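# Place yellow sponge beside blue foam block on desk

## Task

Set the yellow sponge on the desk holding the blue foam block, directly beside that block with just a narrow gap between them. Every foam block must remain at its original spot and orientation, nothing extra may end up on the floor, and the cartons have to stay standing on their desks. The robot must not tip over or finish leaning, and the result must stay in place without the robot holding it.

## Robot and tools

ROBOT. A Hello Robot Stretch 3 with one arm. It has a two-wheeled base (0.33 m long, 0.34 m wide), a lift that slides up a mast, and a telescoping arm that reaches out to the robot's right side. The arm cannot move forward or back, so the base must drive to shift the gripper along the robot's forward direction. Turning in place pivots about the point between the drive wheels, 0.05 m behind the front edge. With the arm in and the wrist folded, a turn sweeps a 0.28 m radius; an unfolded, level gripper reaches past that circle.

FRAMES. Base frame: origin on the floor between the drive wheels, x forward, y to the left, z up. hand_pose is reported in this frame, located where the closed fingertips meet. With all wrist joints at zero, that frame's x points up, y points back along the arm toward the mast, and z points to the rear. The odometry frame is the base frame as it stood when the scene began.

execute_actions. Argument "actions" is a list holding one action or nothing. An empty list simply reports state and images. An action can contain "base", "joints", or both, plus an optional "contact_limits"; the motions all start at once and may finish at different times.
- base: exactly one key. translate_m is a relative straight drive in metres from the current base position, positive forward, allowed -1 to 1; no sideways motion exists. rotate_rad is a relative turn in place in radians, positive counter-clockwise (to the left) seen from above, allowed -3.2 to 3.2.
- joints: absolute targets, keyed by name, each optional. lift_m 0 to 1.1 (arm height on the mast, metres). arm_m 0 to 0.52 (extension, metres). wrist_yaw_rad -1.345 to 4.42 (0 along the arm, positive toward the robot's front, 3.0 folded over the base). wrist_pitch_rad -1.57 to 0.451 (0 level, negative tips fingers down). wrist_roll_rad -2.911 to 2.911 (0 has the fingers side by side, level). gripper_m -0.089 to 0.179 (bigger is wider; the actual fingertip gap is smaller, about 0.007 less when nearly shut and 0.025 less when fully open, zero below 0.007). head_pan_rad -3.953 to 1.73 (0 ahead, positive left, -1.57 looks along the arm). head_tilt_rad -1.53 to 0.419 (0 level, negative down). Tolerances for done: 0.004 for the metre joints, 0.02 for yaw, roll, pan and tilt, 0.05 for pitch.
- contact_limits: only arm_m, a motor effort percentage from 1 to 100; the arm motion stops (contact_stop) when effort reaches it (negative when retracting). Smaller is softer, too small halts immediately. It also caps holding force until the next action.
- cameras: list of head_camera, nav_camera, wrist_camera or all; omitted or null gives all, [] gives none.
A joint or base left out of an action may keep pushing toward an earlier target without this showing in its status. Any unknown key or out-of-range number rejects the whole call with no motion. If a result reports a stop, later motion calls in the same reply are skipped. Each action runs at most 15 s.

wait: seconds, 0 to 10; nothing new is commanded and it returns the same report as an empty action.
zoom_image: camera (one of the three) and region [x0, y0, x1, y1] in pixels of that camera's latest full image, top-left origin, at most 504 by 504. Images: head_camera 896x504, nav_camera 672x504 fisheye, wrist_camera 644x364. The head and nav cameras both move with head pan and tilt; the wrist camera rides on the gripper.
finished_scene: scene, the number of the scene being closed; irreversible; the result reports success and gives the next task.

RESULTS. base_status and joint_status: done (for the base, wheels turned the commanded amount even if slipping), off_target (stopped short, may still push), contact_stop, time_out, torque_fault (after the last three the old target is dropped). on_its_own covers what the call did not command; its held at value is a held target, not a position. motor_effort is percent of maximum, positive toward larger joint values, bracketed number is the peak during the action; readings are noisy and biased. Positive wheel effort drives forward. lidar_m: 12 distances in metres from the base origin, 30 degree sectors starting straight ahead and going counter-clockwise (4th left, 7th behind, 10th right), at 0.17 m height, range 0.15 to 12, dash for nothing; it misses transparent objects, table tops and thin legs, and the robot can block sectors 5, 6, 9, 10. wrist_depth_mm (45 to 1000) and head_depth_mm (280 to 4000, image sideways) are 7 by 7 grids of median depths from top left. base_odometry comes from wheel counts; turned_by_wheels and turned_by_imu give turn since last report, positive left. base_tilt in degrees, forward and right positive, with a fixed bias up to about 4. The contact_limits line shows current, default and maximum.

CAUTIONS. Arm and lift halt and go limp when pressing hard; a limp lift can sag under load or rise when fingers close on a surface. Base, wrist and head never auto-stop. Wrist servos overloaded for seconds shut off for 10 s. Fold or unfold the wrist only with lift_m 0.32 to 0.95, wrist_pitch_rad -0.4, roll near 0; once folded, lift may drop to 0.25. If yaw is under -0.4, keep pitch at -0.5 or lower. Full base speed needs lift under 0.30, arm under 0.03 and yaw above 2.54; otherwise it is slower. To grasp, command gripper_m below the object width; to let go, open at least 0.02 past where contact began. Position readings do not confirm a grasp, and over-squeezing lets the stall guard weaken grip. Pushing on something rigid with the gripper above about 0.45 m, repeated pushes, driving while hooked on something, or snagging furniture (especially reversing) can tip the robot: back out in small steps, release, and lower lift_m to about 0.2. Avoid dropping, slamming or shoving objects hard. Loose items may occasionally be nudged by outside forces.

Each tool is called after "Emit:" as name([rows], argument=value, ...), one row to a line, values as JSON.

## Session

Emit:
execute_actions([
  {"joints":{"head_tilt_rad":-0.6}},
])

Scene clock: 0.90 s.
base_odometry: x=+0.000 y=+0.000 heading=+0.000 (m, m, rad; odometry frame)
turned_by_wheels: +0.000 (rad since the last result)
turned_by_imu: +0.000 (rad since the last result)
base_tilt: forward=-1.8 right=+0.5 (deg)
lidar_m: 2.07 2.50 2.16 1.85 2.48 2.08 1.82 1.87 1.24 1.60 1.37 2.03
head_depth_mm: 1992 2144 2100 2325 1766 1449 1214 / 2042 2172 2535 2226 1778 1435 1215 / 2074 1776 2538 2279 1741 1437 1211 / 2140 1817 2481 2193 1742 1425 1208 / 2200 1840 2680 2250 1721 1415 1195 / 2236 2122 2693 2209 1731 1411 1190 / 2273 2477 2854 2210 1700 1403 1182
base_status: not commanded
joint_positions: lift_m=+0.465 arm_m=+0.000 wrist_yaw_rad=+3.081 wrist_pitch_rad=-0.609 wrist_roll_rad=-0.002 gripper_m=+0.037 head_pan_rad=+0.020 head_tilt_rad=-0.592
joint_status: all done
motor_effort: left_wheel=+0(0) right_wheel=+1(0) lift_m=+25(25) arm_m=+0(1) wrist_yaw_rad=+1(1) wrist_pitch_rad=+3(3) wrist_roll_rad=+0(0) gripper_m=+0(0) head_pan_rad=-1(0) head_tilt_rad=-4(30) (%)
hand_pose: x=-0.0093 y=+0.0514 z=+0.4373 quat_wxyz=(+0.233, +0.680, +0.192, +0.669) (m; base frame)
wrist_depth_mm: - - - - - - - / - - - - - - - / - - - - - 963 930 / 961 911 853 874 841 846 783 / 785 775 738 728 726 702 693 / 696 676 663 645 - 625 606 / 603 598 - - 557 555 543
pictures: head_camera (sideways: a quarter turn clockwise sets it upright), nav_camera (sideways: a quarter turn counterclockwise sets it upright), wrist_camera
Images, in order (width x height): head_camera 896x504, nav_camera 672x504, wrist_camera 644x364.

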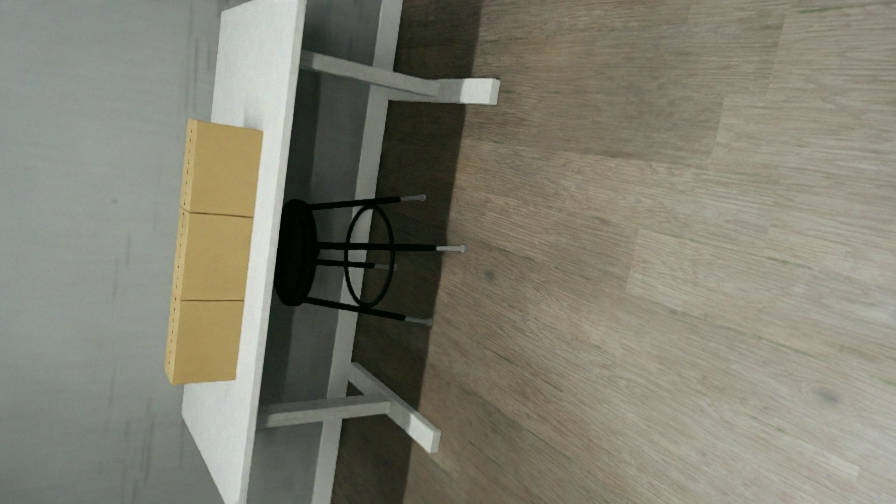

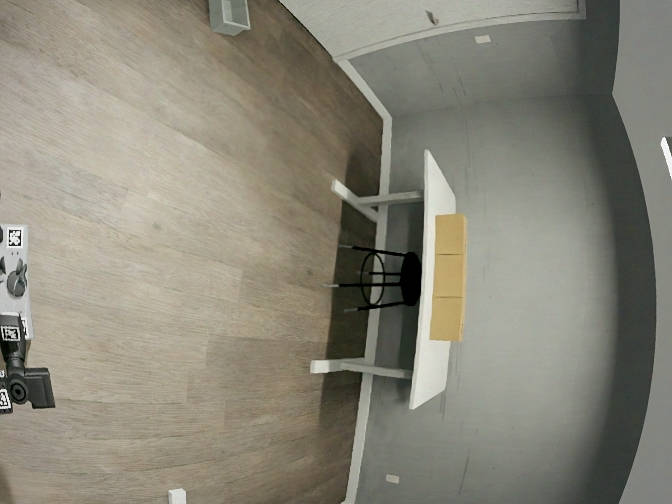

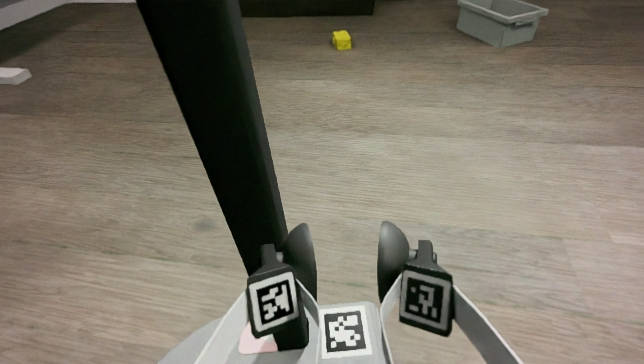

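Emit:
execute_actions([
  {"joints":{"head_pan_rad":-1.9,"head_tilt_rad":-0.5,"lift_m":0.38,"wrist_pitch_rad":-0.4,"wrist_yaw_rad":2.93}},
], cameras=["head_camera","nav_camera"])

Emit:
execute_actions([
  {"joints":{"head_pan_rad":-3.3,"lift_m":0.28}},
], cameras=["head_camera","nav_camera"])

Emit:
execute_actions([
  {"base":{"rotate_rad":1.5},"joints":{"head_pan_rad":0,"head_tilt_rad":-0.6}},
], cameras=["head_camera","nav_camera"])

Scene clock: 3.03 s.
base_odometry: x=+0.000 y=+0.000 heading=+0.000 (m, m, rad; odometry frame)
turned_by_wheels: +0.000 (rad since the last result)
turned_by_imu: +0.000 (rad since the last result)
base_tilt: forward=-1.6 right=+0.5 (deg)
lidar_m: 2.06 2.49 2.16 1.85 2.47 2.07 1.82 1.86 1.25 1.60 1.36 2.03
head_depth_mm: 1399 1549 1117 1919 1943 1540 1274 / 1384 1473 952 1432 1737 1514 1273 / 1357 1455 936 1865 1899 1521 1262 / 1355 1409 918 1846 1892 1505 1260 / 1328 1404 910 1801 1893 1508 1249 / 1317 1387 895 1785 1879 1496 1248 / 1296 1362 889 1742 1860 1487 1240
base_status: not commanded
joint_positions: lift_m=+0.380 arm_m=+0.000 wrist_yaw_rad=+2.933 wrist_pitch_rad=-0.421 wrist_roll_rad=-0.002 gripper_m=+0.037 head_pan_rad=-1.893 head_tilt_rad=-0.508
joint_status: all done
motor_effort: left_wheel=+0(0) right_wheel=+0(1) lift_m=+18(20) arm_m=+0(0) wrist_yaw_rad=-3(3) wrist_pitch_rad=+6(6) wrist_roll_rad=+0(0) gripper_m=+1(0) head_pan_rad=-5(55) head_tilt_rad=+3(13) (%)
hand_pose: x=+0.0251 y=+0.0746 z=+0.3924 quat_wxyz=(+0.219, +0.702, +0.075, +0.673) (m; base frame)
wrist_depth_mm: - - - - - - - / - - - - - - - / - - - - - - - / - - 999 953 957 927 888 / 842 808 810 798 780 727 713 / 698 674 - 648 - 623 610 / 594 566 - 559 540 542 527
pictures: head_camera (sideways: a quarter turn clockwise sets it upright), nav_camera (sideways: a quarter turn counterclockwise sets it upright)
Images, in order (width x height): head_camera 896x504, nav_camera 672x504.

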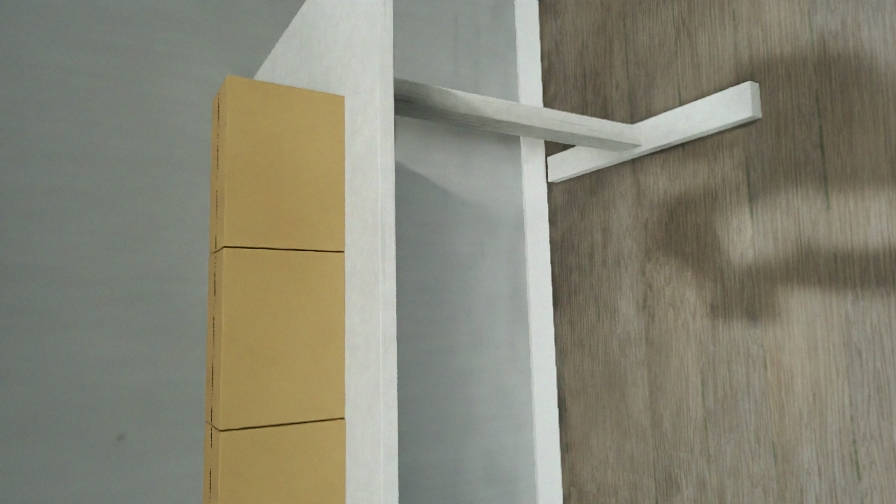

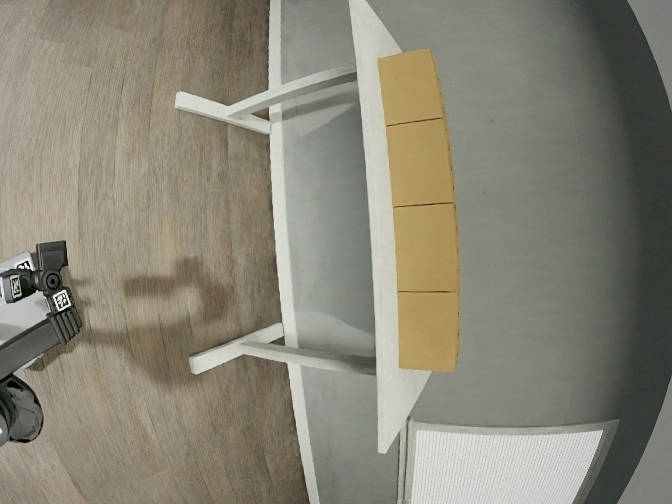

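Scene clock: 4.77 s.
base_odometry: x=+0.000 y=+0.000 heading=+0.000 (m, m, rad; odometry frame)
turned_by_wheels: +0.000 (rad since the last result)
turned_by_imu: +0.000 (rad since the last result)
base_tilt: forward=-1.9 right=+0.7 (deg)
lidar_m: 2.07 2.49 2.16 1.85 2.48 2.08 1.82 1.87 1.25 1.60 1.36 2.04
head_depth_mm: 1879 1526 2282 2452 1935 1538 1278 / 1899 1519 2304 2457 1939 1522 1265 / 1895 1544 2287 2454 1923 1520 1261 / 1901 2009 2322 2478 1889 1508 1256 / 1921 2008 2302 2410 1891 1498 1249 / 1923 2083 2341 2482 1874 1493 1249 / 1929 2147 2365 2481 1867 1489 1239
base_status: not commanded
joint_positions: lift_m=+0.280 arm_m=+0.000 wrist_yaw_rad=+2.933 wrist_pitch_rad=-0.420 wrist_roll_rad=-0.002 gripper_m=+0.037 head_pan_rad=-3.293 head_tilt_rad=-0.507
joint_status: all done
motor_effort: left_wheel=+0(0) right_wheel=+0(0) lift_m=+18(19) arm_m=+1(0) wrist_yaw_rad=-3(3) wrist_pitch_rad=+6(6) wrist_roll_rad=+0(0) gripper_m=+0(0) head_pan_rad=-5(55) head_tilt_rad=+4(3) (%)
hand_pose: x=+0.0251 y=+0.0747 z=+0.2925 quat_wxyz=(+0.219, +0.702, +0.075, +0.673) (m; base frame)
wrist_depth_mm: - - - - - - - / - - - - - - - / - - - - - 973 960 / 846 - 813 781 762 754 728 / 682 647 648 636 638 602 575 / 558 542 - 539 - 508 493 / 471 480 - - 439 434 432
pictures: head_camera (sideways: a quarter turn clockwise sets it upright), nav_camera (sideways: a quarter turn counterclockwise sets it upright)
Images, in order (width x height): head_camera 896x504, nav_camera 672x504.

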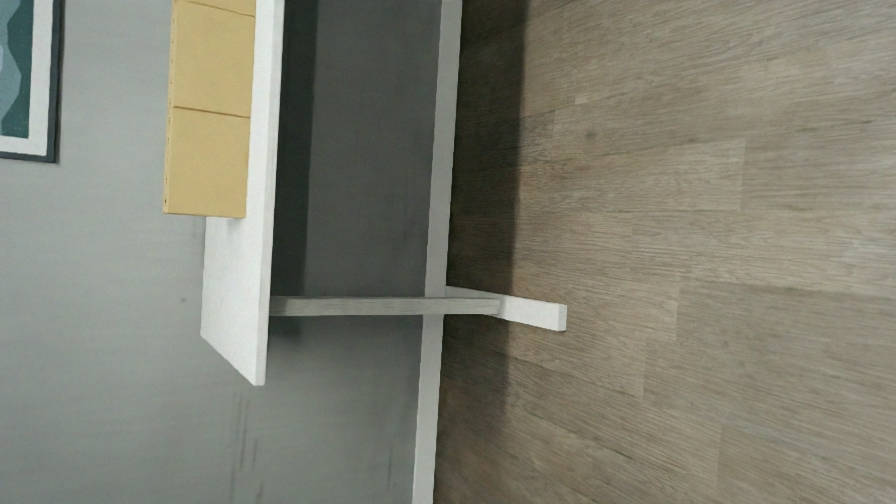

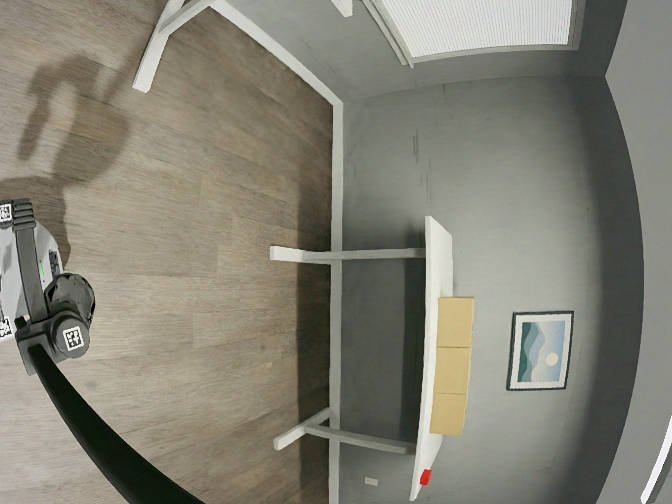

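Scene clock: 7.03 s.
base_odometry: x=+0.000 y=+0.000 heading=+1.500 (m, m, rad; odometry frame)
turned_by_wheels: +1.500 (rad since the last result)
turned_by_imu: +1.484 (rad since the last result)
base_tilt: forward=-1.6 right=+0.4 (deg)
lidar_m: 1.84 2.02 2.08 1.82 1.95 1.24 1.60 1.37 2.04 2.23 2.26 2.16
head_depth_mm: 1760 1917 2182 2310 1789 1454 1218 / 1782 1968 2238 2272 1761 1443 1221 / 1777 1997 2232 2260 1771 1432 1214 / 1747 1974 2194 2172 1730 1414 1205 / 1774 1999 2270 2202 1726 1410 1199 / 1784 1999 2276 2199 1739 1408 1189 / 1753 1943 2288 2159 1706 1411 1174
base_status: done
joint_positions: lift_m=+0.280 arm_m=+0.000 wrist_yaw_rad=+2.933 wrist_pitch_rad=-0.420 wrist_roll_rad=-0.002 gripper_m=+0.037 head_pan_rad=-0.007 head_tilt_rad=-0.593
joint_status: all done
motor_effort: left_wheel=-2(9) right_wheel=+2(8) lift_m=+18(18) arm_m=+0(0) wrist_yaw_rad=-2(4) wrist_pitch_rad=+6(6) wrist_roll_rad=+0(0) gripper_m=+1(0) head_pan_rad=+4(55) head_tilt_rad=-3(14) (%)
hand_pose: x=+0.0252 y=+0.0747 z=+0.2925 quat_wxyz=(+0.219, +0.702, +0.075, +0.673) (m; base frame)
wrist_depth_mm: - - - - - - - / - - - - - - - / - - - - 998 - 934 / 847 - 809 793 759 732 720 / 679 640 645 629 632 600 588 / 559 548 - 524 - 505 496 / 480 489 - - 441 433 424
pictures: head_camera (sideways: a quarter turn clockwise sets it upright), nav_camera (sideways: a quarter turn counterclockwise sets it upright)
Images, in order (width x height): head_camera 896x504, nav_camera 672x504.

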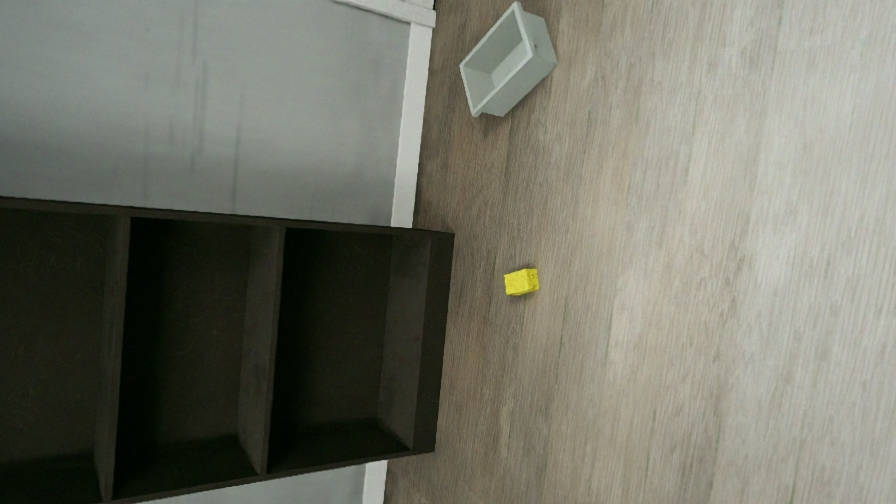

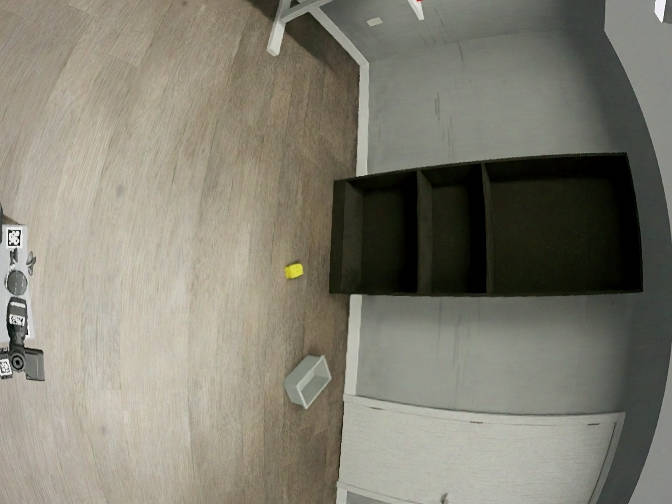

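Emit:
execute_actions([
  {"base":{"rotate_rad":0.31},"joints":{"head_pan_rad":-0.9,"head_tilt_rad":-1.1}},
], cameras=[])

Emit:
execute_actions([
  {"base":{"translate_m":1.0}},
], cameras=["head_camera"])

Emit:
execute_actions([
  {"base":{"translate_m":0.12},"joints":{"lift_m":0.34}},
], cameras=[])

Scene clock: 9.67 s.
base_odometry: x=+0.000 y=+0.000 heading=+1.810 (m, m, rad; odometry frame)
turned_by_wheels: +0.310 (rad since the last result)
turned_by_imu: +0.306 (rad since the last result)
base_tilt: forward=-1.7 right=+0.6 (deg)
lidar_m: 2.02 2.07 1.82 2.33 1.24 1.60 1.37 2.19 2.04 2.26 2.23 1.85
head_depth_mm: 2132 1820 1617 1452 1314 1199 1104 / 2110 1828 1618 1440 1314 1200 1098 / 2088 1807 1602 1433 1300 1219 - / 2059 1779 1600 1433 1295 1211 - / 2050 1754 1579 1417 1282 1180 - / 1983 1739 1566 1414 1279 1175 1081 / 1949 1763 1553 1399 1276 1170 1071
base_status: done
joint_positions: lift_m=+0.280 arm_m=+0.000 wrist_yaw_rad=+2.933 wrist_pitch_rad=-0.420 wrist_roll_rad=-0.002 gripper_m=+0.037 head_pan_rad=-0.893 head_tilt_rad=-1.087
joint_status: all done
motor_effort: left_wheel=-2(9) right_wheel=+2(7) lift_m=+18(18) arm_m=+0(0) wrist_yaw_rad=-3(3) wrist_pitch_rad=+6(5) wrist_roll_rad=+0(0) gripper_m=+0(0) head_pan_rad=-4(57) head_tilt_rad=-5(33) (%)
hand_pose: x=+0.0252 y=+0.0747 z=+0.2925 quat_wxyz=(+0.219, +0.702, +0.075, +0.673) (m; base frame)
wrist_depth_mm: - - - - - - - / - - - - - - - / - - - - - 970 933 / 861 - 838 778 762 739 706 / 674 649 650 640 636 593 591 / 557 544 - 530 - 506 490 / 473 482 - - 441 429 425
pictures: none
No camera images: the call's "cameras" was empty. Leave "cameras" out to get every camera's image.

Scene clock: 14.70 s.
base_odometry: x=-0.237 y=+0.972 heading=+1.810 (m, m, rad; odometry frame)
turned_by_wheels: +0.000 (rad since the last result)
turned_by_imu: -0.002 (rad since the last result)
base_tilt: forward=-1.8 right=+0.4 (deg)
lidar_m: 1.03 1.74 1.36 1.72 2.47 2.03 2.36 2.73 2.31 1.84 1.02 1.17
head_depth_mm: 1624 1844 1567 1465 1316 1204 1111 / 1565 1790 1565 1452 1310 1200 1107 / 1474 1744 1590 1434 1305 1223 - / 1394 1698 1604 1429 1285 1210 - / 1119 1393 1526 1426 1293 1179 - / 1022 1451 1487 1399 1282 1168 1081 / 995 1367 1466 1407 1270 1166 1077
base_status: done
joint_positions: lift_m=+0.280 arm_m=+0.000 wrist_yaw_rad=+2.933 wrist_pitch_rad=-0.420 wrist_roll_rad=-0.002 gripper_m=+0.037 head_pan_rad=-0.894 head_tilt_rad=-1.087
joint_status: not commanded
motor_effort: left_wheel=-2(6) right_wheel=+1(6) lift_m=+19(18) arm_m=+0(0) wrist_yaw_rad=-2(2) wrist_pitch_rad=+6(6) wrist_roll_rad=+0(1) gripper_m=-1(0) head_pan_rad=-4(5) head_tilt_rad=-6(6) (%)
hand_pose: x=+0.0252 y=+0.0747 z=+0.2925 quat_wxyz=(+0.219, +0.702, +0.075, +0.673) (m; base frame)
wrist_depth_mm: - - - - - - - / - - - - - - - / - - - - - 968 947 / 861 - 824 779 769 722 728 / 675 642 639 635 633 609 594 / 556 548 - 530 - 505 491 / 479 482 - - 442 426 431
pictures: head_camera (sideways: a quarter turn clockwise sets it upright)
Images, in order (width x height): head_camera 896x504.

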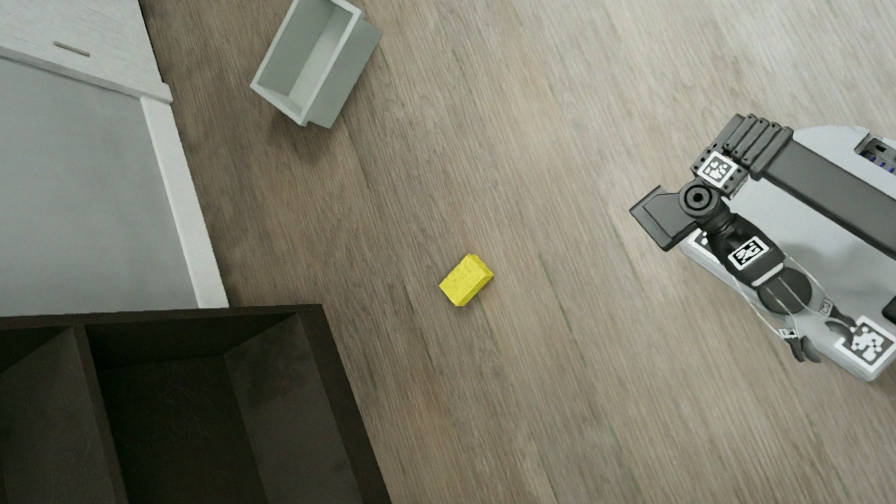

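Scene clock: 17.20 s.
base_odometry: x=-0.265 y=+1.088 heading=+1.810 (m, m, rad; odometry frame)
turned_by_wheels: +0.000 (rad since the last result)
turned_by_imu: -0.001 (rad since the last result)
base_tilt: forward=-1.8 right=+0.6 (deg)
lidar_m: 0.91 1.60 1.30 1.75 1.76 2.15 2.49 2.82 2.40 1.67 0.95 1.11
head_depth_mm: 1510 1783 1564 1451 1308 1209 1111 / 1417 1720 1623 1437 1309 1213 1103 / 1332 1657 1601 1432 1310 - - / 1194 1469 1538 1411 1292 1218 - / 995 1349 1472 1409 1289 1174 - / 1002 1330 1440 1404 1279 1169 1083 / 976 1238 1409 1379 1275 1160 1081
base_status: done
joint_positions: lift_m=+0.340 arm_m=+0.000 wrist_yaw_rad=+2.933 wrist_pitch_rad=-0.420 wrist_roll_rad=-0.002 gripper_m=+0.037 head_pan_rad=-0.894 head_tilt_rad=-1.087
joint_status: all done
motor_effort: left_wheel=-2(10) right_wheel=+2(6) lift_m=+30(32) arm_m=+0(0) wrist_yaw_rad=-2(2) wrist_pitch_rad=+5(6) wrist_roll_rad=+0(0) gripper_m=-1(1) head_pan_rad=-4(5) head_tilt_rad=-6(6) (%)
hand_pose: x=+0.0253 y=+0.0747 z=+0.3520 quat_wxyz=(+0.219, +0.702, +0.075, +0.673) (m; base frame)
wrist_depth_mm: - - - - - - - / - - - - - - - / - - - - - - - / 980 - 940 922 876 846 816 / 778 731 749 749 726 682 674 / 637 623 - 592 - 578 567 / 538 539 - 524 506 487 489
pictures: none
No camera images: the call's "cameras" was empty. Leave "cameras" out to get every camera's image.

Emit:
execute_actions([
  {"base":{"translate_m":0.28},"joints":{"wrist_yaw_rad":0,"arm_m":0.25,"gripper_m":0.14,"head_pan_rad":-1.57,"head_tilt_rad":-1.15}},
], cameras=[])

Emit:
execute_actions([
  {"joints":{"wrist_pitch_rad":-1.55,"arm_m":0.36,"wrist_roll_rad":1.7,"lift_m":0.26}},
], cameras=["head_camera","wrist_camera"])

Scene clock: 21.97 s.
base_odometry: x=-0.331 y=+1.360 heading=+1.809 (m, m, rad; odometry frame)
turned_by_wheels: +0.000 (rad since the last result)
turned_by_imu: -0.001 (rad since the last result)
base_tilt: forward=-1.8 right=+0.6 (deg)
lidar_m: 0.63 1.26 1.18 1.65 2.21 2.40 2.77 3.03 2.64 1.35 0.81 0.85
head_depth_mm: 1960 1730 1566 1413 1296 1204 1114 / 1937 1722 1553 1414 1285 1215 - / 1924 1653 1515 1409 1300 - - / 1905 1696 1527 1335 1287 - - / 1734 1685 1527 1374 1269 1174 1081 / 1466 1629 1518 1373 1264 1170 1082 / 1262 1076 1328 1314 1254 1159 1082
base_status: done
joint_positions: lift_m=+0.340 arm_m=+0.250 wrist_yaw_rad=+0.003 wrist_pitch_rad=-0.420 wrist_roll_rad=-0.002 gripper_m=+0.140 head_pan_rad=-1.563 head_tilt_rad=-1.136
joint_status: all done
motor_effort: left_wheel=-2(3) right_wheel=+2(5) lift_m=+30(29) arm_m=+7(7) wrist_yaw_rad=-3(4) wrist_pitch_rad=+5(5) wrist_roll_rad=+0(0) gripper_m=+0(99) head_pan_rad=-5(48) head_tilt_rad=-7(14) (%)
hand_pose: x=-0.0208 y=-0.6188 z=+0.3520 quat_wxyz=(+0.693, +0.149, -0.690, -0.146) (m; base frame)
wrist_depth_mm: 590 695 931 - - - - / 587 744 958 - - - - / 603 756 987 - - - - / 628 784 902 900 687 752 819 / 373 735 760 726 696 700 666 / 445 626 610 605 588 583 580 / 423 498 510 507 502 488 481
pictures: none
No camera images: the call's "cameras" was empty. Leave "cameras" out to get every camera's image.

Scene clock: 24.03 s.
base_odometry: x=-0.331 y=+1.360 heading=+1.809 (m, m, rad; odometry frame)
turned_by_wheels: +0.000 (rad since the last result)
turned_by_imu: +0.000 (rad since the last result)
base_tilt: forward=-1.9 right=+0.6 (deg)
lidar_m: 0.63 1.26 1.18 1.65 2.21 2.39 2.77 3.05 2.64 1.35 0.81 0.86
head_depth_mm: 1956 1735 1566 1422 1291 1201 1117 / 1936 1710 1552 1417 1294 1203 - / 1917 1637 1532 1407 1278 - - / 1913 1687 1530 1358 1275 - - / 1738 1682 1516 1390 1275 1170 1087 / 1480 1615 1509 1370 1262 1171 1091 / 1270 1078 1323 1308 1256 1165 1077
base_status: not commanded
joint_positions: lift_m=+0.260 arm_m=+0.360 wrist_yaw_rad=+0.003 wrist_pitch_rad=-1.541 wrist_roll_rad=+1.694 gripper_m=+0.140 head_pan_rad=-1.563 head_tilt_rad=-1.136
joint_status: all done
motor_effort: left_wheel=-2(2) right_wheel=+2(2) lift_m=+18(27) arm_m=+7(5) wrist_yaw_rad=-2(2) wrist_pitch_rad=-3(5) wrist_roll_rad=+3(3) gripper_m=+0(1) head_pan_rad=-4(4) head_tilt_rad=-6(6) (%)
hand_pose: x=-0.0216 y=-0.4878 z=+0.1422 quat_wxyz=(-0.043, -0.042, -0.716, -0.696) (m; base frame)
wrist_depth_mm: 300 296 290 283 278 275 272 / 306 299 296 291 286 280 275 / 314 310 305 297 295 285 282 / 325 320 309 257 298 294 290 / 333 324 319 266 304 300 296 / 341 338 327 319 314 311 299 / 350 346 332 331 324 314 310
pictures: head_camera (sideways: a quarter turn clockwise sets it upright), wrist_camera
Images, in order (width x height): head_camera 896x504, wrist_camera 644x364.

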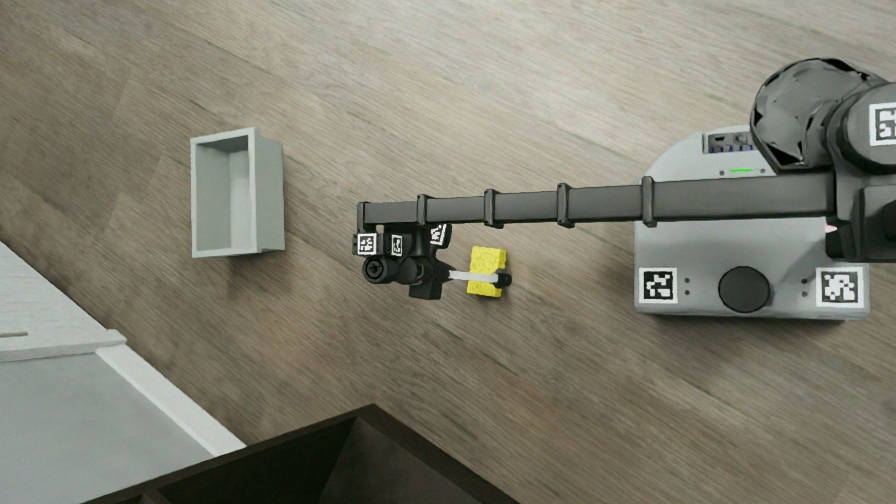

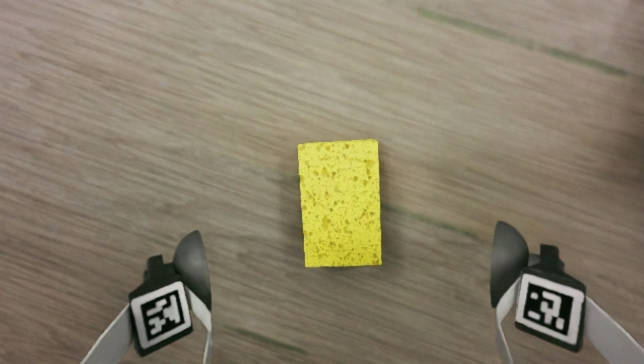

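Emit:
execute_actions([
  {"joints":{"lift_m":0.15,"gripper_m":0.12,"wrist_roll_rad":1.65,"arm_m":0.365}},
], cameras=["wrist_camera"])

Emit:
execute_actions([
  {"joints":{"gripper_m":0.02,"head_pan_rad":-2.2,"head_tilt_rad":-0.3}},
])

Scene clock: 26.27 s.
base_odometry: x=-0.331 y=+1.360 heading=+1.809 (m, m, rad; odometry frame)
turned_by_wheels: +0.000 (rad since the last result)
turned_by_imu: +0.000 (rad since the last result)
base_tilt: forward=-1.7 right=+0.7 (deg)
lidar_m: 0.63 1.25 1.18 1.65 2.20 2.39 2.76 3.02 2.63 1.35 0.81 0.85
head_depth_mm: 1963 1740 1578 1417 1299 1202 1113 / 1944 1722 1546 1413 1288 1206 1084 / 1930 1635 1519 1398 1283 - - / 1881 1687 1518 1344 1275 - - / 1729 1680 1510 1385 1270 1175 1089 / 1473 1625 1503 1382 1264 1172 1086 / 1264 1075 1324 1303 1253 1161 1077
base_status: not commanded
joint_positions: lift_m=+0.150 arm_m=+0.365 wrist_yaw_rad=+0.003 wrist_pitch_rad=-1.542 wrist_roll_rad=+1.656 gripper_m=+0.120 head_pan_rad=-1.563 head_tilt_rad=-1.136
joint_status: all done
motor_effort: left_wheel=-2(2) right_wheel=+1(1) lift_m=+18(16) arm_m=+6(6) wrist_yaw_rad=-3(3) wrist_pitch_rad=-3(3) wrist_roll_rad=-3(3) gripper_m=+0(87) head_pan_rad=-4(4) head_tilt_rad=-7(6) (%)
hand_pose: x=-0.0216 y=-0.4926 z=+0.0322 quat_wxyz=(-0.029, -0.029, -0.716, -0.697) (m; base frame)
wrist_depth_mm: 188 186 183 179 177 173 170 / 193 190 187 183 180 177 173 / 198 194 191 187 183 181 178 / 204 199 195 146 146 185 182 / 207 204 201 150 149 188 186 / 213 211 204 153 153 - 190 / 219 216 211 158 200 200 195
pictures: wrist_camera
Images, in order (width x height): wrist_camera 644x364.

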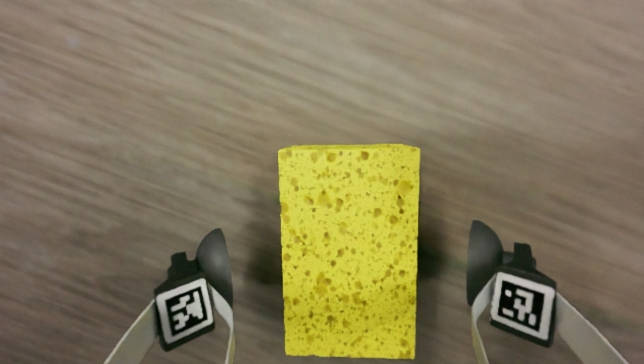

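Scene clock: 27.77 s.
base_odometry: x=-0.331 y=+1.360 heading=+1.809 (m, m, rad; odometry frame)
turned_by_wheels: +0.000 (rad since the last result)
turned_by_imu: +0.000 (rad since the last result)
base_tilt: forward=-1.9 right=+0.5 (deg)
lidar_m: 0.63 1.26 1.18 1.65 2.20 2.39 2.77 3.05 2.64 1.35 0.81 0.85
head_depth_mm: 2941 3127 3320 3539 2603 1860 1473 / 2872 3045 3207 3433 2553 1858 1452 / 2783 3024 3092 3231 2525 1829 1454 / 2799 2921 3070 3282 2522 1838 1441 / 2742 2810 3054 3261 2502 1825 1431 / 2653 2840 2984 3179 2497 1814 1429 / 2595 2806 2973 3138 2464 1811 1363
base_status: not commanded
joint_positions: lift_m=+0.150 arm_m=+0.365 wrist_yaw_rad=+0.003 wrist_pitch_rad=-1.542 wrist_roll_rad=+1.656 gripper_m=+0.021 head_pan_rad=-2.193 head_tilt_rad=-0.310
joint_status: all done
motor_effort: left_wheel=-2(2) right_wheel=+1(1) lift_m=+19(18) arm_m=+7(7) wrist_yaw_rad=-2(3) wrist_pitch_rad=-3(3) wrist_roll_rad=-3(3) gripper_m=-21(100) head_pan_rad=-4(45) head_tilt_rad=+5(40) (%)
hand_pose: x=-0.0216 y=-0.4926 z=+0.0322 quat_wxyz=(-0.029, -0.029, -0.716, -0.697) (m; base frame)
wrist_depth_mm: 188 185 182 179 176 173 171 / 193 191 187 183 180 177 174 / 198 194 191 187 183 181 178 / 202 200 196 145 143 185 182 / 208 205 199 148 146 189 186 / 214 210 207 151 149 194 191 / 220 216 212 156 154 200 195
pictures: head_camera (sideways: a quarter turn clockwise sets it upright), nav_camera (sideways: a quarter turn counterclockwise sets it upright), wrist_camera
Images, in order (width x height): head_camera 896x504, nav_camera 672x504, wrist_camera 644x364.

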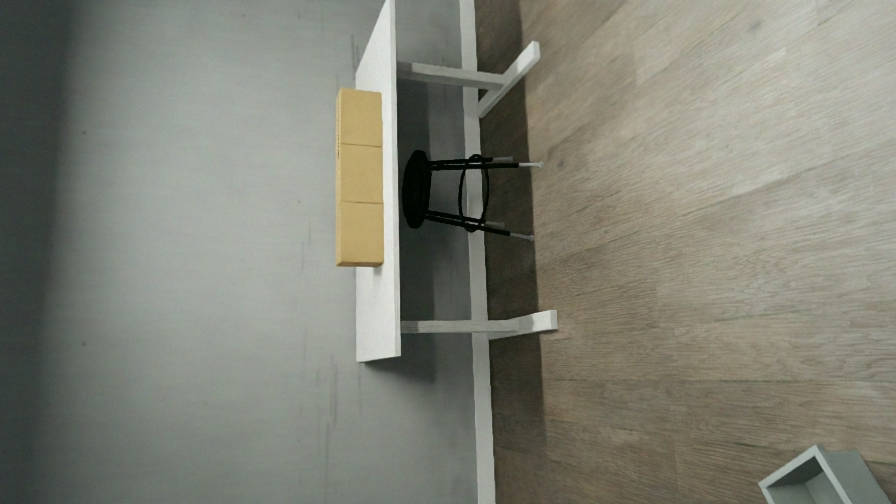

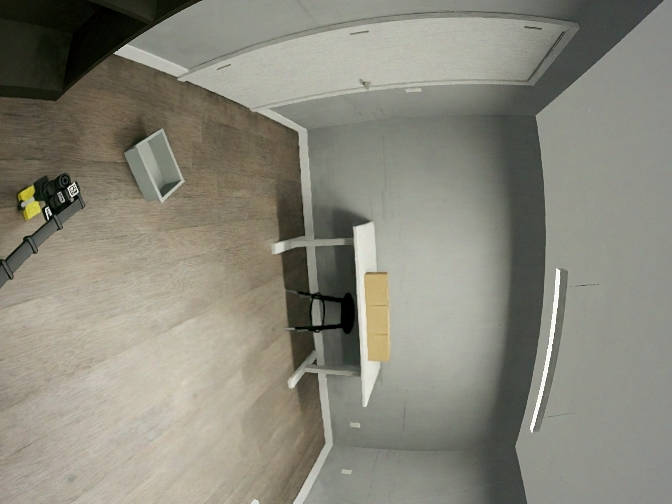

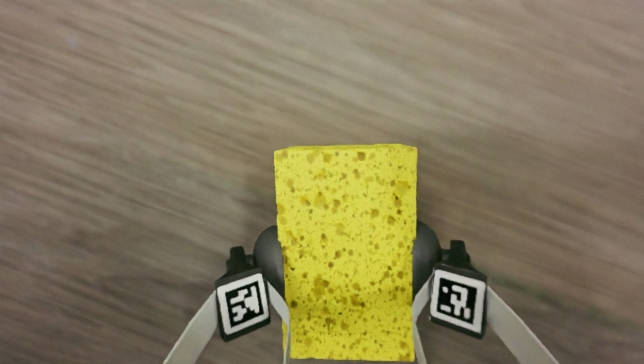

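Emit:
execute_actions([
  {"joints":{"lift_m":0.22,"arm_m":0.28}},
], cameras=[])

Emit:
execute_actions([
  {"base":{"rotate_rad":-1.2},"joints":{"lift_m":0.35,"arm_m":0.0,"wrist_pitch_rad":-0.4,"wrist_roll_rad":0}},
], cameras=["wrist_camera"])

Emit:
execute_actions([
  {"base":{"rotate_rad":-1.2},"joints":{"wrist_yaw_rad":2.9,"head_pan_rad":0,"head_tilt_rad":-0.6}},
], cameras=[])

Emit:
execute_actions([
  {"base":{"rotate_rad":-0.33},"joints":{"lift_m":0.29}},
], cameras=["nav_camera"])

Emit:
execute_actions([
  {"base":{"translate_m":1.0}},
], cameras=[])

Emit:
execute_actions([
  {"base":{"translate_m":1.0}},
], cameras=["nav_camera"])

Scene clock: 31.67 s.
base_odometry: x=-0.331 y=+1.360 heading=+1.809 (m, m, rad; odometry frame)
turned_by_wheels: +0.000 (rad since the last result)
turned_by_imu: +0.000 (rad since the last result)
base_tilt: forward=-1.6 right=+0.5 (deg)
lidar_m: 0.63 1.26 1.18 1.66 2.20 2.39 2.77 3.03 2.63 1.35 0.81 0.85
head_depth_mm: 2894 3103 3337 3565 2552 1863 1466 / 2919 3071 3253 3424 2545 1858 1457 / 2820 2999 3092 3288 2532 1840 1445 / 2791 2973 3069 3331 2534 1821 1442 / 2757 2926 3037 3232 2491 1815 1440 / 2701 2817 3031 3173 2477 1798 1440 / 2596 2773 2950 3109 2464 1799 1358
base_status: not commanded
joint_positions: lift_m=+0.220 arm_m=+0.280 wrist_yaw_rad=+0.003 wrist_pitch_rad=-1.543 wrist_roll_rad=+1.655 gripper_m=+0.021 head_pan_rad=-2.193 head_tilt_rad=-0.310
joint_status: all done
motor_effort: left_wheel=-2(2) right_wheel=+2(1) lift_m=+30(35) arm_m=-6(7) wrist_yaw_rad=-2(3) wrist_pitch_rad=-2(3) wrist_roll_rad=-2(3) gripper_m=-22(21) head_pan_rad=-5(5) head_tilt_rad=+4(4) (%)
hand_pose: x=-0.0216 y=-0.4081 z=+0.1016 quat_wxyz=(-0.029, -0.029, -0.716, -0.697) (m; base frame)
wrist_depth_mm: 260 255 250 245 240 238 234 / 264 259 256 253 248 242 241 / 269 266 263 257 254 247 244 / 278 273 269 145 143 255 248 / 286 280 275 149 147 261 254 / 293 289 283 151 149 266 263 / 303 296 292 156 154 276 269
pictures: none
No camera images: the call's "cameras" was empty. Leave "cameras" out to get every camera's image.

Scene clock: 34.93 s.
base_odometry: x=-0.331 y=+1.360 heading=+0.610 (m, m, rad; odometry frame)
turned_by_wheels: -1.200 (rad since the last result)
turned_by_imu: -1.193 (rad since the last result)
base_tilt: forward=-1.7 right=+0.6 (deg)
lidar_m: 0.81 0.85 0.63 1.10 1.60 1.18 1.84 2.40 2.39 3.03 2.60 1.61
head_depth_mm: 2383 2502 2676 2837 2585 1863 1464 / 2395 2552 2701 2898 2565 1850 1457 / 2477 2581 2691 2959 2521 1835 1444 / 2479 2635 2757 3015 2497 1829 1451 / 2571 2674 2229 3059 2525 1817 1441 / 2588 2732 2217 3120 2499 1805 1429 / 2649 2807 2322 3107 2446 1810 1437
base_status: done
joint_positions: lift_m=+0.350 arm_m=+0.000 wrist_yaw_rad=+0.002 wrist_pitch_rad=-0.421 wrist_roll_rad=+0.005 gripper_m=+0.021 head_pan_rad=-2.193 head_tilt_rad=-0.309
joint_status: all done
motor_effort: left_wheel=+1(6) right_wheel=-2(4) lift_m=+31(32) arm_m=-5(8) wrist_yaw_rad=-2(3) wrist_pitch_rad=+6(6) wrist_roll_rad=-2(4) gripper_m=-22(22) head_pan_rad=-4(5) head_tilt_rad=+3(5) (%)
hand_pose: x=-0.0211 y=-0.3693 z=+0.3617 quat_wxyz=(+0.690, +0.148, -0.693, -0.148) (m; base frame)
wrist_depth_mm: - - - - - - - / - - - - - - - / - - - - - - - / 991 983 972 144 144 877 822 / 799 774 760 148 147 688 678 / 657 630 648 152 150 589 566 / 555 553 519 156 154 498 500
pictures: wrist_camera
Images, in order (width x height): wrist_camera 644x364.

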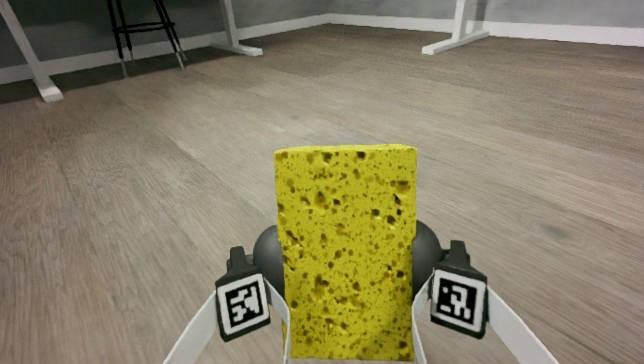

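Scene clock: 37.77 s.
base_odometry: x=-0.331 y=+1.360 heading=-0.590 (m, m, rad; odometry frame)
turned_by_wheels: -1.200 (rad since the last result)
turned_by_imu: -1.193 (rad since the last result)
base_tilt: forward=-1.8 right=+0.6 (deg)
lidar_m: 2.60 2.16 0.81 0.86 0.63 1.01 1.59 1.18 1.77 2.79 2.39 2.77
head_depth_mm: 3326 3621 3314 2311 1788 1435 1217 / 3186 3519 3268 2269 1763 1447 1210 / 3000 3239 3156 2283 1746 1437 1203 / 2858 2736 3224 2293 1746 1425 1207 / 2810 2388 2910 2248 1733 1433 1197 / 2685 2366 3097 2203 1714 1401 1194 / 2567 2686 2909 2172 1692 1396 1193
base_status: done
joint_positions: lift_m=+0.350 arm_m=+0.000 wrist_yaw_rad=+2.897 wrist_pitch_rad=-0.421 wrist_roll_rad=+0.005 gripper_m=+0.021 head_pan_rad=-0.007 head_tilt_rad=-0.593
joint_status: all done
motor_effort: left_wheel=+2(7) right_wheel=-1(4) lift_m=+31(31) arm_m=-5(5) wrist_yaw_rad=+2(4) wrist_pitch_rad=+5(6) wrist_roll_rad=-2(3) gripper_m=-21(21) head_pan_rad=+5(55) head_tilt_rad=-3(23) (%)
hand_pose: x=+0.0331 y=+0.0720 z=+0.3617 quat_wxyz=(+0.232, +0.706, +0.062, +0.667) (m; base frame)
wrist_depth_mm: - 760 852 922 - - - / - 813 930 948 - - - / 710 910 921 962 - 972 963 / 729 - 787 144 144 860 855 / 623 - 755 148 147 702 676 / 621 643 - 152 149 589 573 / 561 549 - 155 155 498 498
pictures: none
No camera images: the call's "cameras" was empty. Leave "cameras" out to get every camera's image.

Scene clock: 39.60 s.
base_odometry: x=-0.331 y=+1.360 heading=-0.920 (m, m, rad; odometry frame)
turned_by_wheels: -0.330 (rad since the last result)
turned_by_imu: -0.328 (rad since the last result)
base_tilt: forward=-1.9 right=+0.6 (deg)
lidar_m: 3.03 2.60 1.59 0.81 0.85 0.63 1.13 1.60 1.18 1.84 2.39 2.77
head_depth_mm: 2685 2766 2993 2282 1790 1446 1218 / 2928 3193 3238 2261 1791 1430 1211 / 3161 3509 3218 2314 1753 1431 1212 / 3421 3817 3209 2278 1747 1428 1204 / 3287 3684 3126 2225 1741 1418 1206 / 3067 3346 3051 2214 1708 1419 1200 / 2814 2810 3072 2216 1699 1405 1188
base_status: done
joint_positions: lift_m=+0.290 arm_m=+0.000 wrist_yaw_rad=+2.897 wrist_pitch_rad=-0.421 wrist_roll_rad=+0.005 gripper_m=+0.021 head_pan_rad=-0.007 head_tilt_rad=-0.593
joint_status: all done
motor_effort: left_wheel=+2(8) right_wheel=-1(6) lift_m=+18(25) arm_m=-6(5) wrist_yaw_rad=+3(3) wrist_pitch_rad=+6(6) wrist_roll_rad=-3(3) gripper_m=-22(21) head_pan_rad=+4(4) head_tilt_rad=-4(4) (%)
hand_pose: x=+0.0330 y=+0.0721 z=+0.3024 quat_wxyz=(+0.231, +0.706, +0.062, +0.667) (m; base frame)
wrist_depth_mm: - 870 855 - - - - / - 905 935 - - - - / 691 874 917 - - 962 945 / 675 - 789 145 144 736 732 / 569 - 684 149 146 615 602 / 555 559 - 152 149 514 505 / 482 489 - 155 155 435 437
pictures: nav_camera (sideways: a quarter turn counterclockwise sets it upright)
Images, in order (width x height): nav_camera 672x504.

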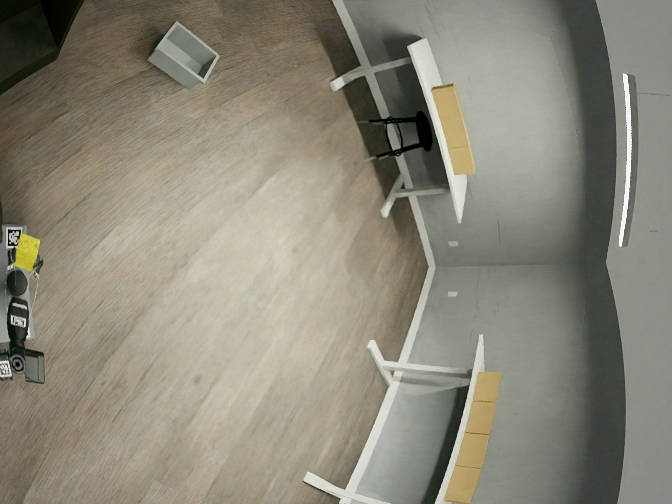

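Scene clock: 44.63 s.
base_odometry: x=+0.275 y=+0.565 heading=-0.920 (m, m, rad; odometry frame)
turned_by_wheels: +0.000 (rad since the last result)
turned_by_imu: -0.001 (rad since the last result)
base_tilt: forward=-1.8 right=+0.6 (deg)
lidar_m: 2.60 1.68 1.95 1.69 1.55 1.27 1.58 1.98 2.09 2.43 1.85 1.87
head_depth_mm: 2087 2223 2432 2286 1783 1450 1226 / 2258 2457 2647 2298 1760 1445 1217 / 2463 2685 2853 2286 1761 1425 1209 / 2640 2918 3129 2263 1756 1422 1195 / 2537 2757 2936 2230 1731 1412 1193 / 2310 2544 2765 2213 1706 1408 1192 / 2159 2251 2502 2172 1707 1396 1191
base_status: done
joint_positions: lift_m=+0.290 arm_m=+0.000 wrist_yaw_rad=+2.897 wrist_pitch_rad=-0.421 wrist_roll_rad=+0.005 gripper_m=+0.021 head_pan_rad=-0.007 head_tilt_rad=-0.594
joint_status: not commanded
motor_effort: left_wheel=+2(8) right_wheel=-2(4) lift_m=+19(18) arm_m=-6(5) wrist_yaw_rad=+2(2) wrist_pitch_rad=+6(6) wrist_roll_rad=-2(2) gripper_m=-22(21) head_pan_rad=+4(4) head_tilt_rad=-3(3) (%)
hand_pose: x=+0.0330 y=+0.0721 z=+0.3024 quat_wxyz=(+0.231, +0.706, +0.062, +0.667) (m; base frame)
wrist_depth_mm: - - - - - - - / - - - - - - - / - - - - - 978 989 / 892 - 842 145 144 750 723 / 702 - 681 148 146 606 601 / 580 552 - 152 150 516 504 / 492 501 - 156 154 437 441
pictures: none
No camera images: the call's "cameras" was empty. Leave "cameras" out to get every camera's image.

Scene clock: 49.67 s.
base_odometry: x=+0.880 y=-0.231 heading=-0.920 (m, m, rad; odometry frame)
turned_by_wheels: +0.000 (rad since the last result)
turned_by_imu: -0.001 (rad since the last result)
base_tilt: forward=-1.8 right=+0.5 (deg)
lidar_m: 1.75 1.15 0.96 1.53 2.17 2.12 2.57 2.71 2.71 1.73 1.14 1.57
head_depth_mm: 1457 1579 1716 1872 1774 1440 1218 / 1586 1730 1902 2046 1756 1442 1210 / 1742 1902 2126 2201 1763 1432 1209 / 1824 2016 2270 2251 1748 1421 1206 / 1673 1846 2055 2196 1732 1410 1193 / 1552 1683 1865 2059 1721 1408 1197 / 1433 1556 1724 1907 1719 1401 1179
base_status: done
joint_positions: lift_m=+0.290 arm_m=+0.000 wrist_yaw_rad=+2.897 wrist_pitch_rad=-0.421 wrist_roll_rad=+0.005 gripper_m=+0.021 head_pan_rad=-0.007 head_tilt_rad=-0.594
joint_status: not commanded
motor_effort: left_wheel=+2(8) right_wheel=-2(3) lift_m=+18(18) arm_m=-5(6) wrist_yaw_rad=+2(1) wrist_pitch_rad=+6(6) wrist_roll_rad=-3(3) gripper_m=-21(22) head_pan_rad=+4(4) head_tilt_rad=-3(2) (%)
hand_pose: x=+0.0329 y=+0.0721 z=+0.3024 quat_wxyz=(+0.231, +0.706, +0.062, +0.667) (m; base frame)
wrist_depth_mm: - - - - - - - / - - - - - - - / - - - - - 977 917 / 891 - 832 145 144 754 735 / 705 - 681 148 146 610 590 / 572 559 - 152 150 518 511 / 492 491 - 156 155 439 431
pictures: nav_camera (sideways: a quarter turn counterclockwise sets it upright)
Images, in order (width x height): nav_camera 672x504.

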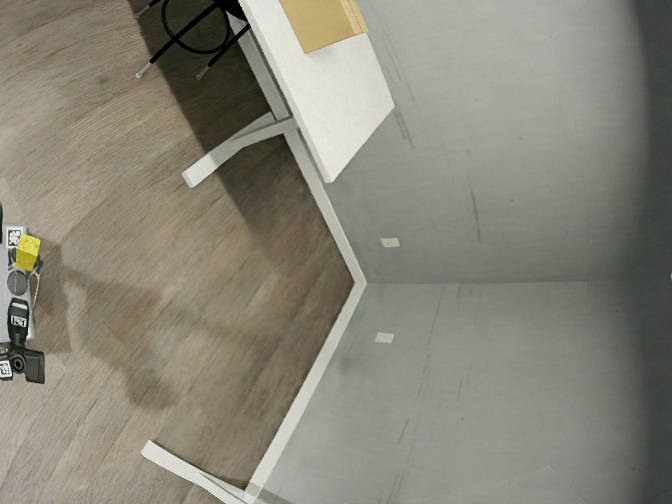

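Emit:
execute_actions(actions=[])

Scene clock: 50.83 s.
base_odometry: x=+0.880 y=-0.231 heading=-0.920 (m, m, rad; odometry frame)
turned_by_wheels: +0.000 (rad since the last result)
turned_by_imu: +0.000 (rad since the last result)
base_tilt: forward=-1.8 right=+0.5 (deg)
lidar_m: 1.75 1.15 0.96 1.53 2.17 2.13 2.57 2.71 2.71 1.72 1.14 1.57
head_depth_mm: 1470 1567 1712 1881 1782 1451 1221 / 1596 1736 1895 2008 1769 1432 1204 / 1735 1904 2107 2183 1756 1429 1212 / 1815 2012 2257 2257 1755 1417 1201 / 1657 1867 2078 2195 1747 1416 1191 / 1546 1700 1878 2060 1723 1412 1192 / 1441 1557 1714 1911 1713 1400 1191
base_status: done
joint_positions: lift_m=+0.290 arm_m=+0.000 wrist_yaw_rad=+2.897 wrist_pitch_rad=-0.421 wrist_roll_rad=+0.005 gripper_m=+0.021 head_pan_rad=-0.007 head_tilt_rad=-0.594
joint_status: not commanded
motor_effort: left_wheel=+2(8) right_wheel=-2(3) lift_m=+18(18) arm_m=-6(6) wrist_yaw_rad=+2(1) wrist_pitch_rad=+6(6) wrist_roll_rad=-3(3) gripper_m=-22(22) head_pan_rad=+4(4) head_tilt_rad=-3(2) (%)
hand_pose: x=+0.0329 y=+0.0721 z=+0.3024 quat_wxyz=(+0.231, +0.706, +0.062, +0.667) (m; base frame)
wrist_depth_mm: - - - - - - - / - - - - - - - / - - - - - - 905 / 870 - 845 145 144 744 719 / 698 - 689 148 146 610 597 / 577 551 - 151 149 513 496 / 482 493 - 155 155 438 436
pictures: head_camera (sideways: a quarter turn clockwise sets it upright), nav_camera (sideways: a quarter turn counterclockwise sets it upright), wrist_camera
Images, in order (width x height): head_camera 896x504, nav_camera 672x504, wrist_camera 644x364.

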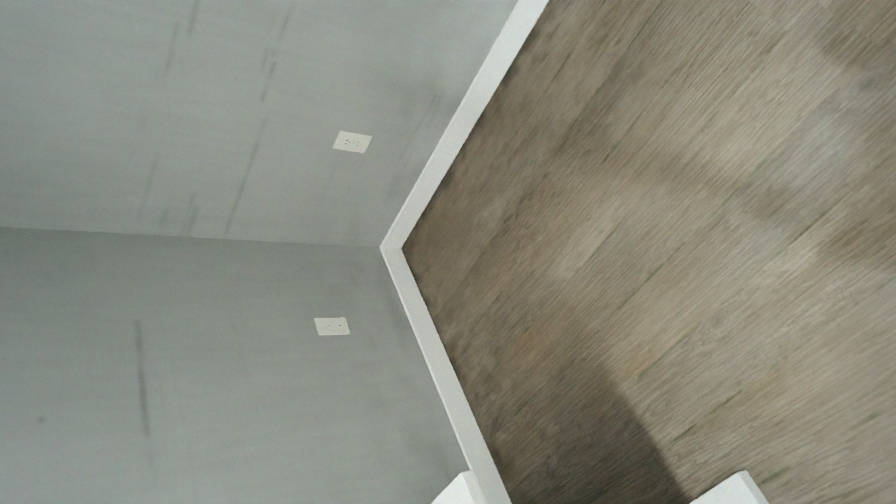

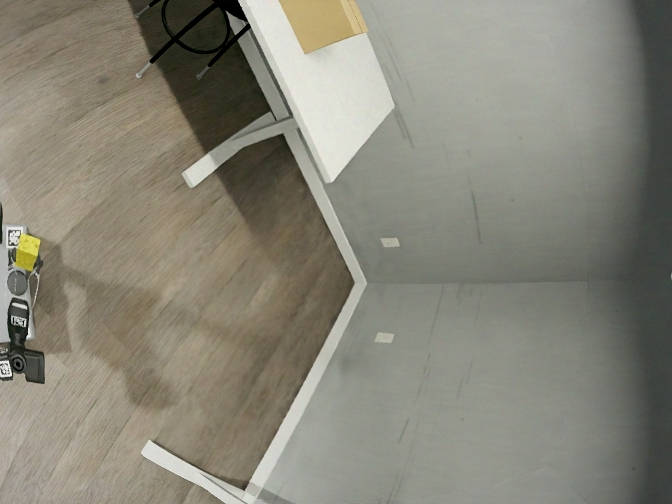

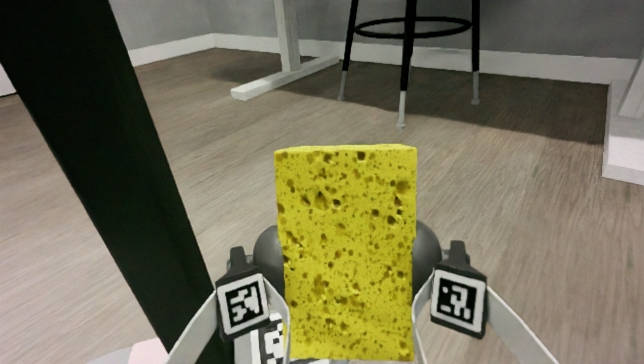

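Emit:
execute_actions([
  {"base":{"translate_m":0.9},"joints":{"head_pan_rad":1.5,"head_tilt_rad":-0.5}},
], cameras=["head_camera","nav_camera"])

Scene clock: 55.80 s.
base_odometry: x=+1.426 y=-0.947 heading=-0.920 (m, m, rad; odometry frame)
turned_by_wheels: +0.000 (rad since the last result)
turned_by_imu: -0.001 (rad since the last result)
base_tilt: forward=-1.7 right=+0.6 (deg)
lidar_m: 0.99 0.90 0.64 0.58 2.18 2.76 3.34 3.41 1.00 1.02 0.99 1.00
head_depth_mm: 789 846 906 975 1025 1164 1232 / 853 918 988 1056 894 1298 1262 / 923 1003 1082 1125 856 743 1265 / 1012 1101 1207 1143 847 675 1031 / 1115 1219 1348 1137 845 668 586 / 1238 1387 1500 1125 838 669 554 / 1406 1585 1649 803 791 664 552
base_status: done
joint_positions: lift_m=+0.290 arm_m=+0.000 wrist_yaw_rad=+2.897 wrist_pitch_rad=-0.421 wrist_roll_rad=+0.005 gripper_m=+0.021 head_pan_rad=+1.493 head_tilt_rad=-0.507
joint_status: all done
motor_effort: left_wheel=+2(11) right_wheel=-2(3) lift_m=+19(19) arm_m=-5(5) wrist_yaw_rad=+3(2) wrist_pitch_rad=+6(6) wrist_roll_rad=-2(3) gripper_m=-22(20) head_pan_rad=+4(53) head_tilt_rad=+3(10) (%)
hand_pose: x=+0.0329 y=+0.0721 z=+0.3024 quat_wxyz=(+0.231, +0.706, +0.062, +0.667) (m; base frame)
wrist_depth_mm: - - - 625 898 786 682 / - - - 697 954 838 729 / - - - 724 985 865 746 / 892 - 829 144 144 748 720 / 693 - 625 149 147 611 597 / 580 555 - 151 150 515 503 / 493 485 - 155 155 437 434
pictures: head_camera (sideways: a quarter turn clockwise sets it upright), nav_camera (sideways: a quarter turn counterclockwise sets it upright)
Images, in order (width x height): head_camera 896x504, nav_camera 672x504.

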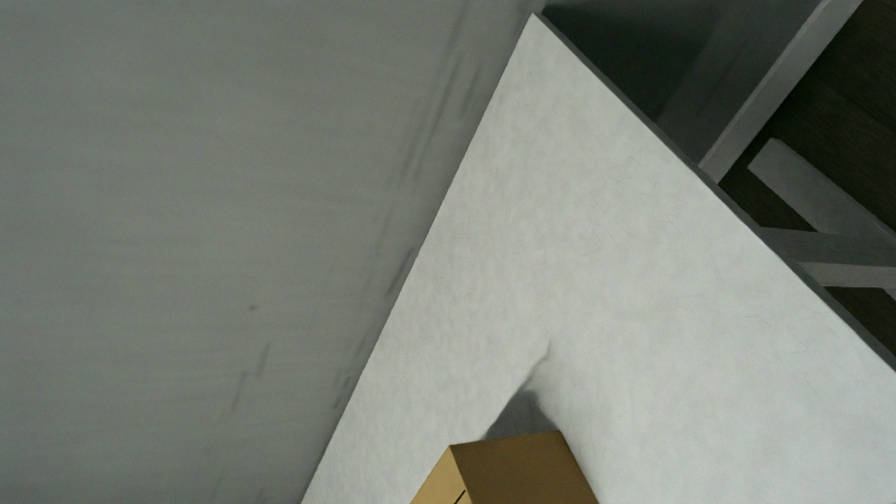

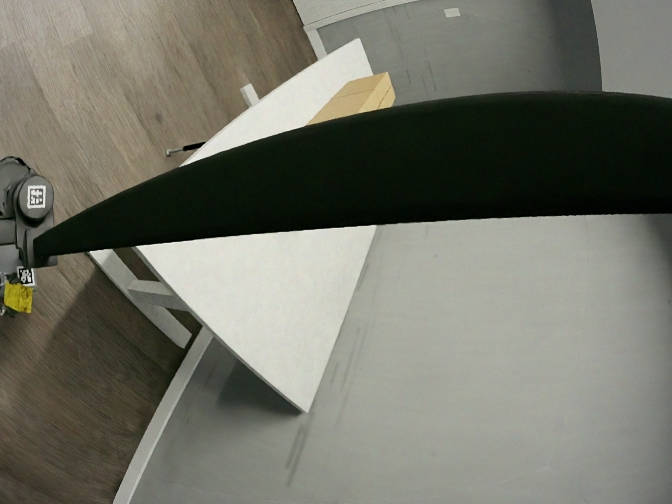

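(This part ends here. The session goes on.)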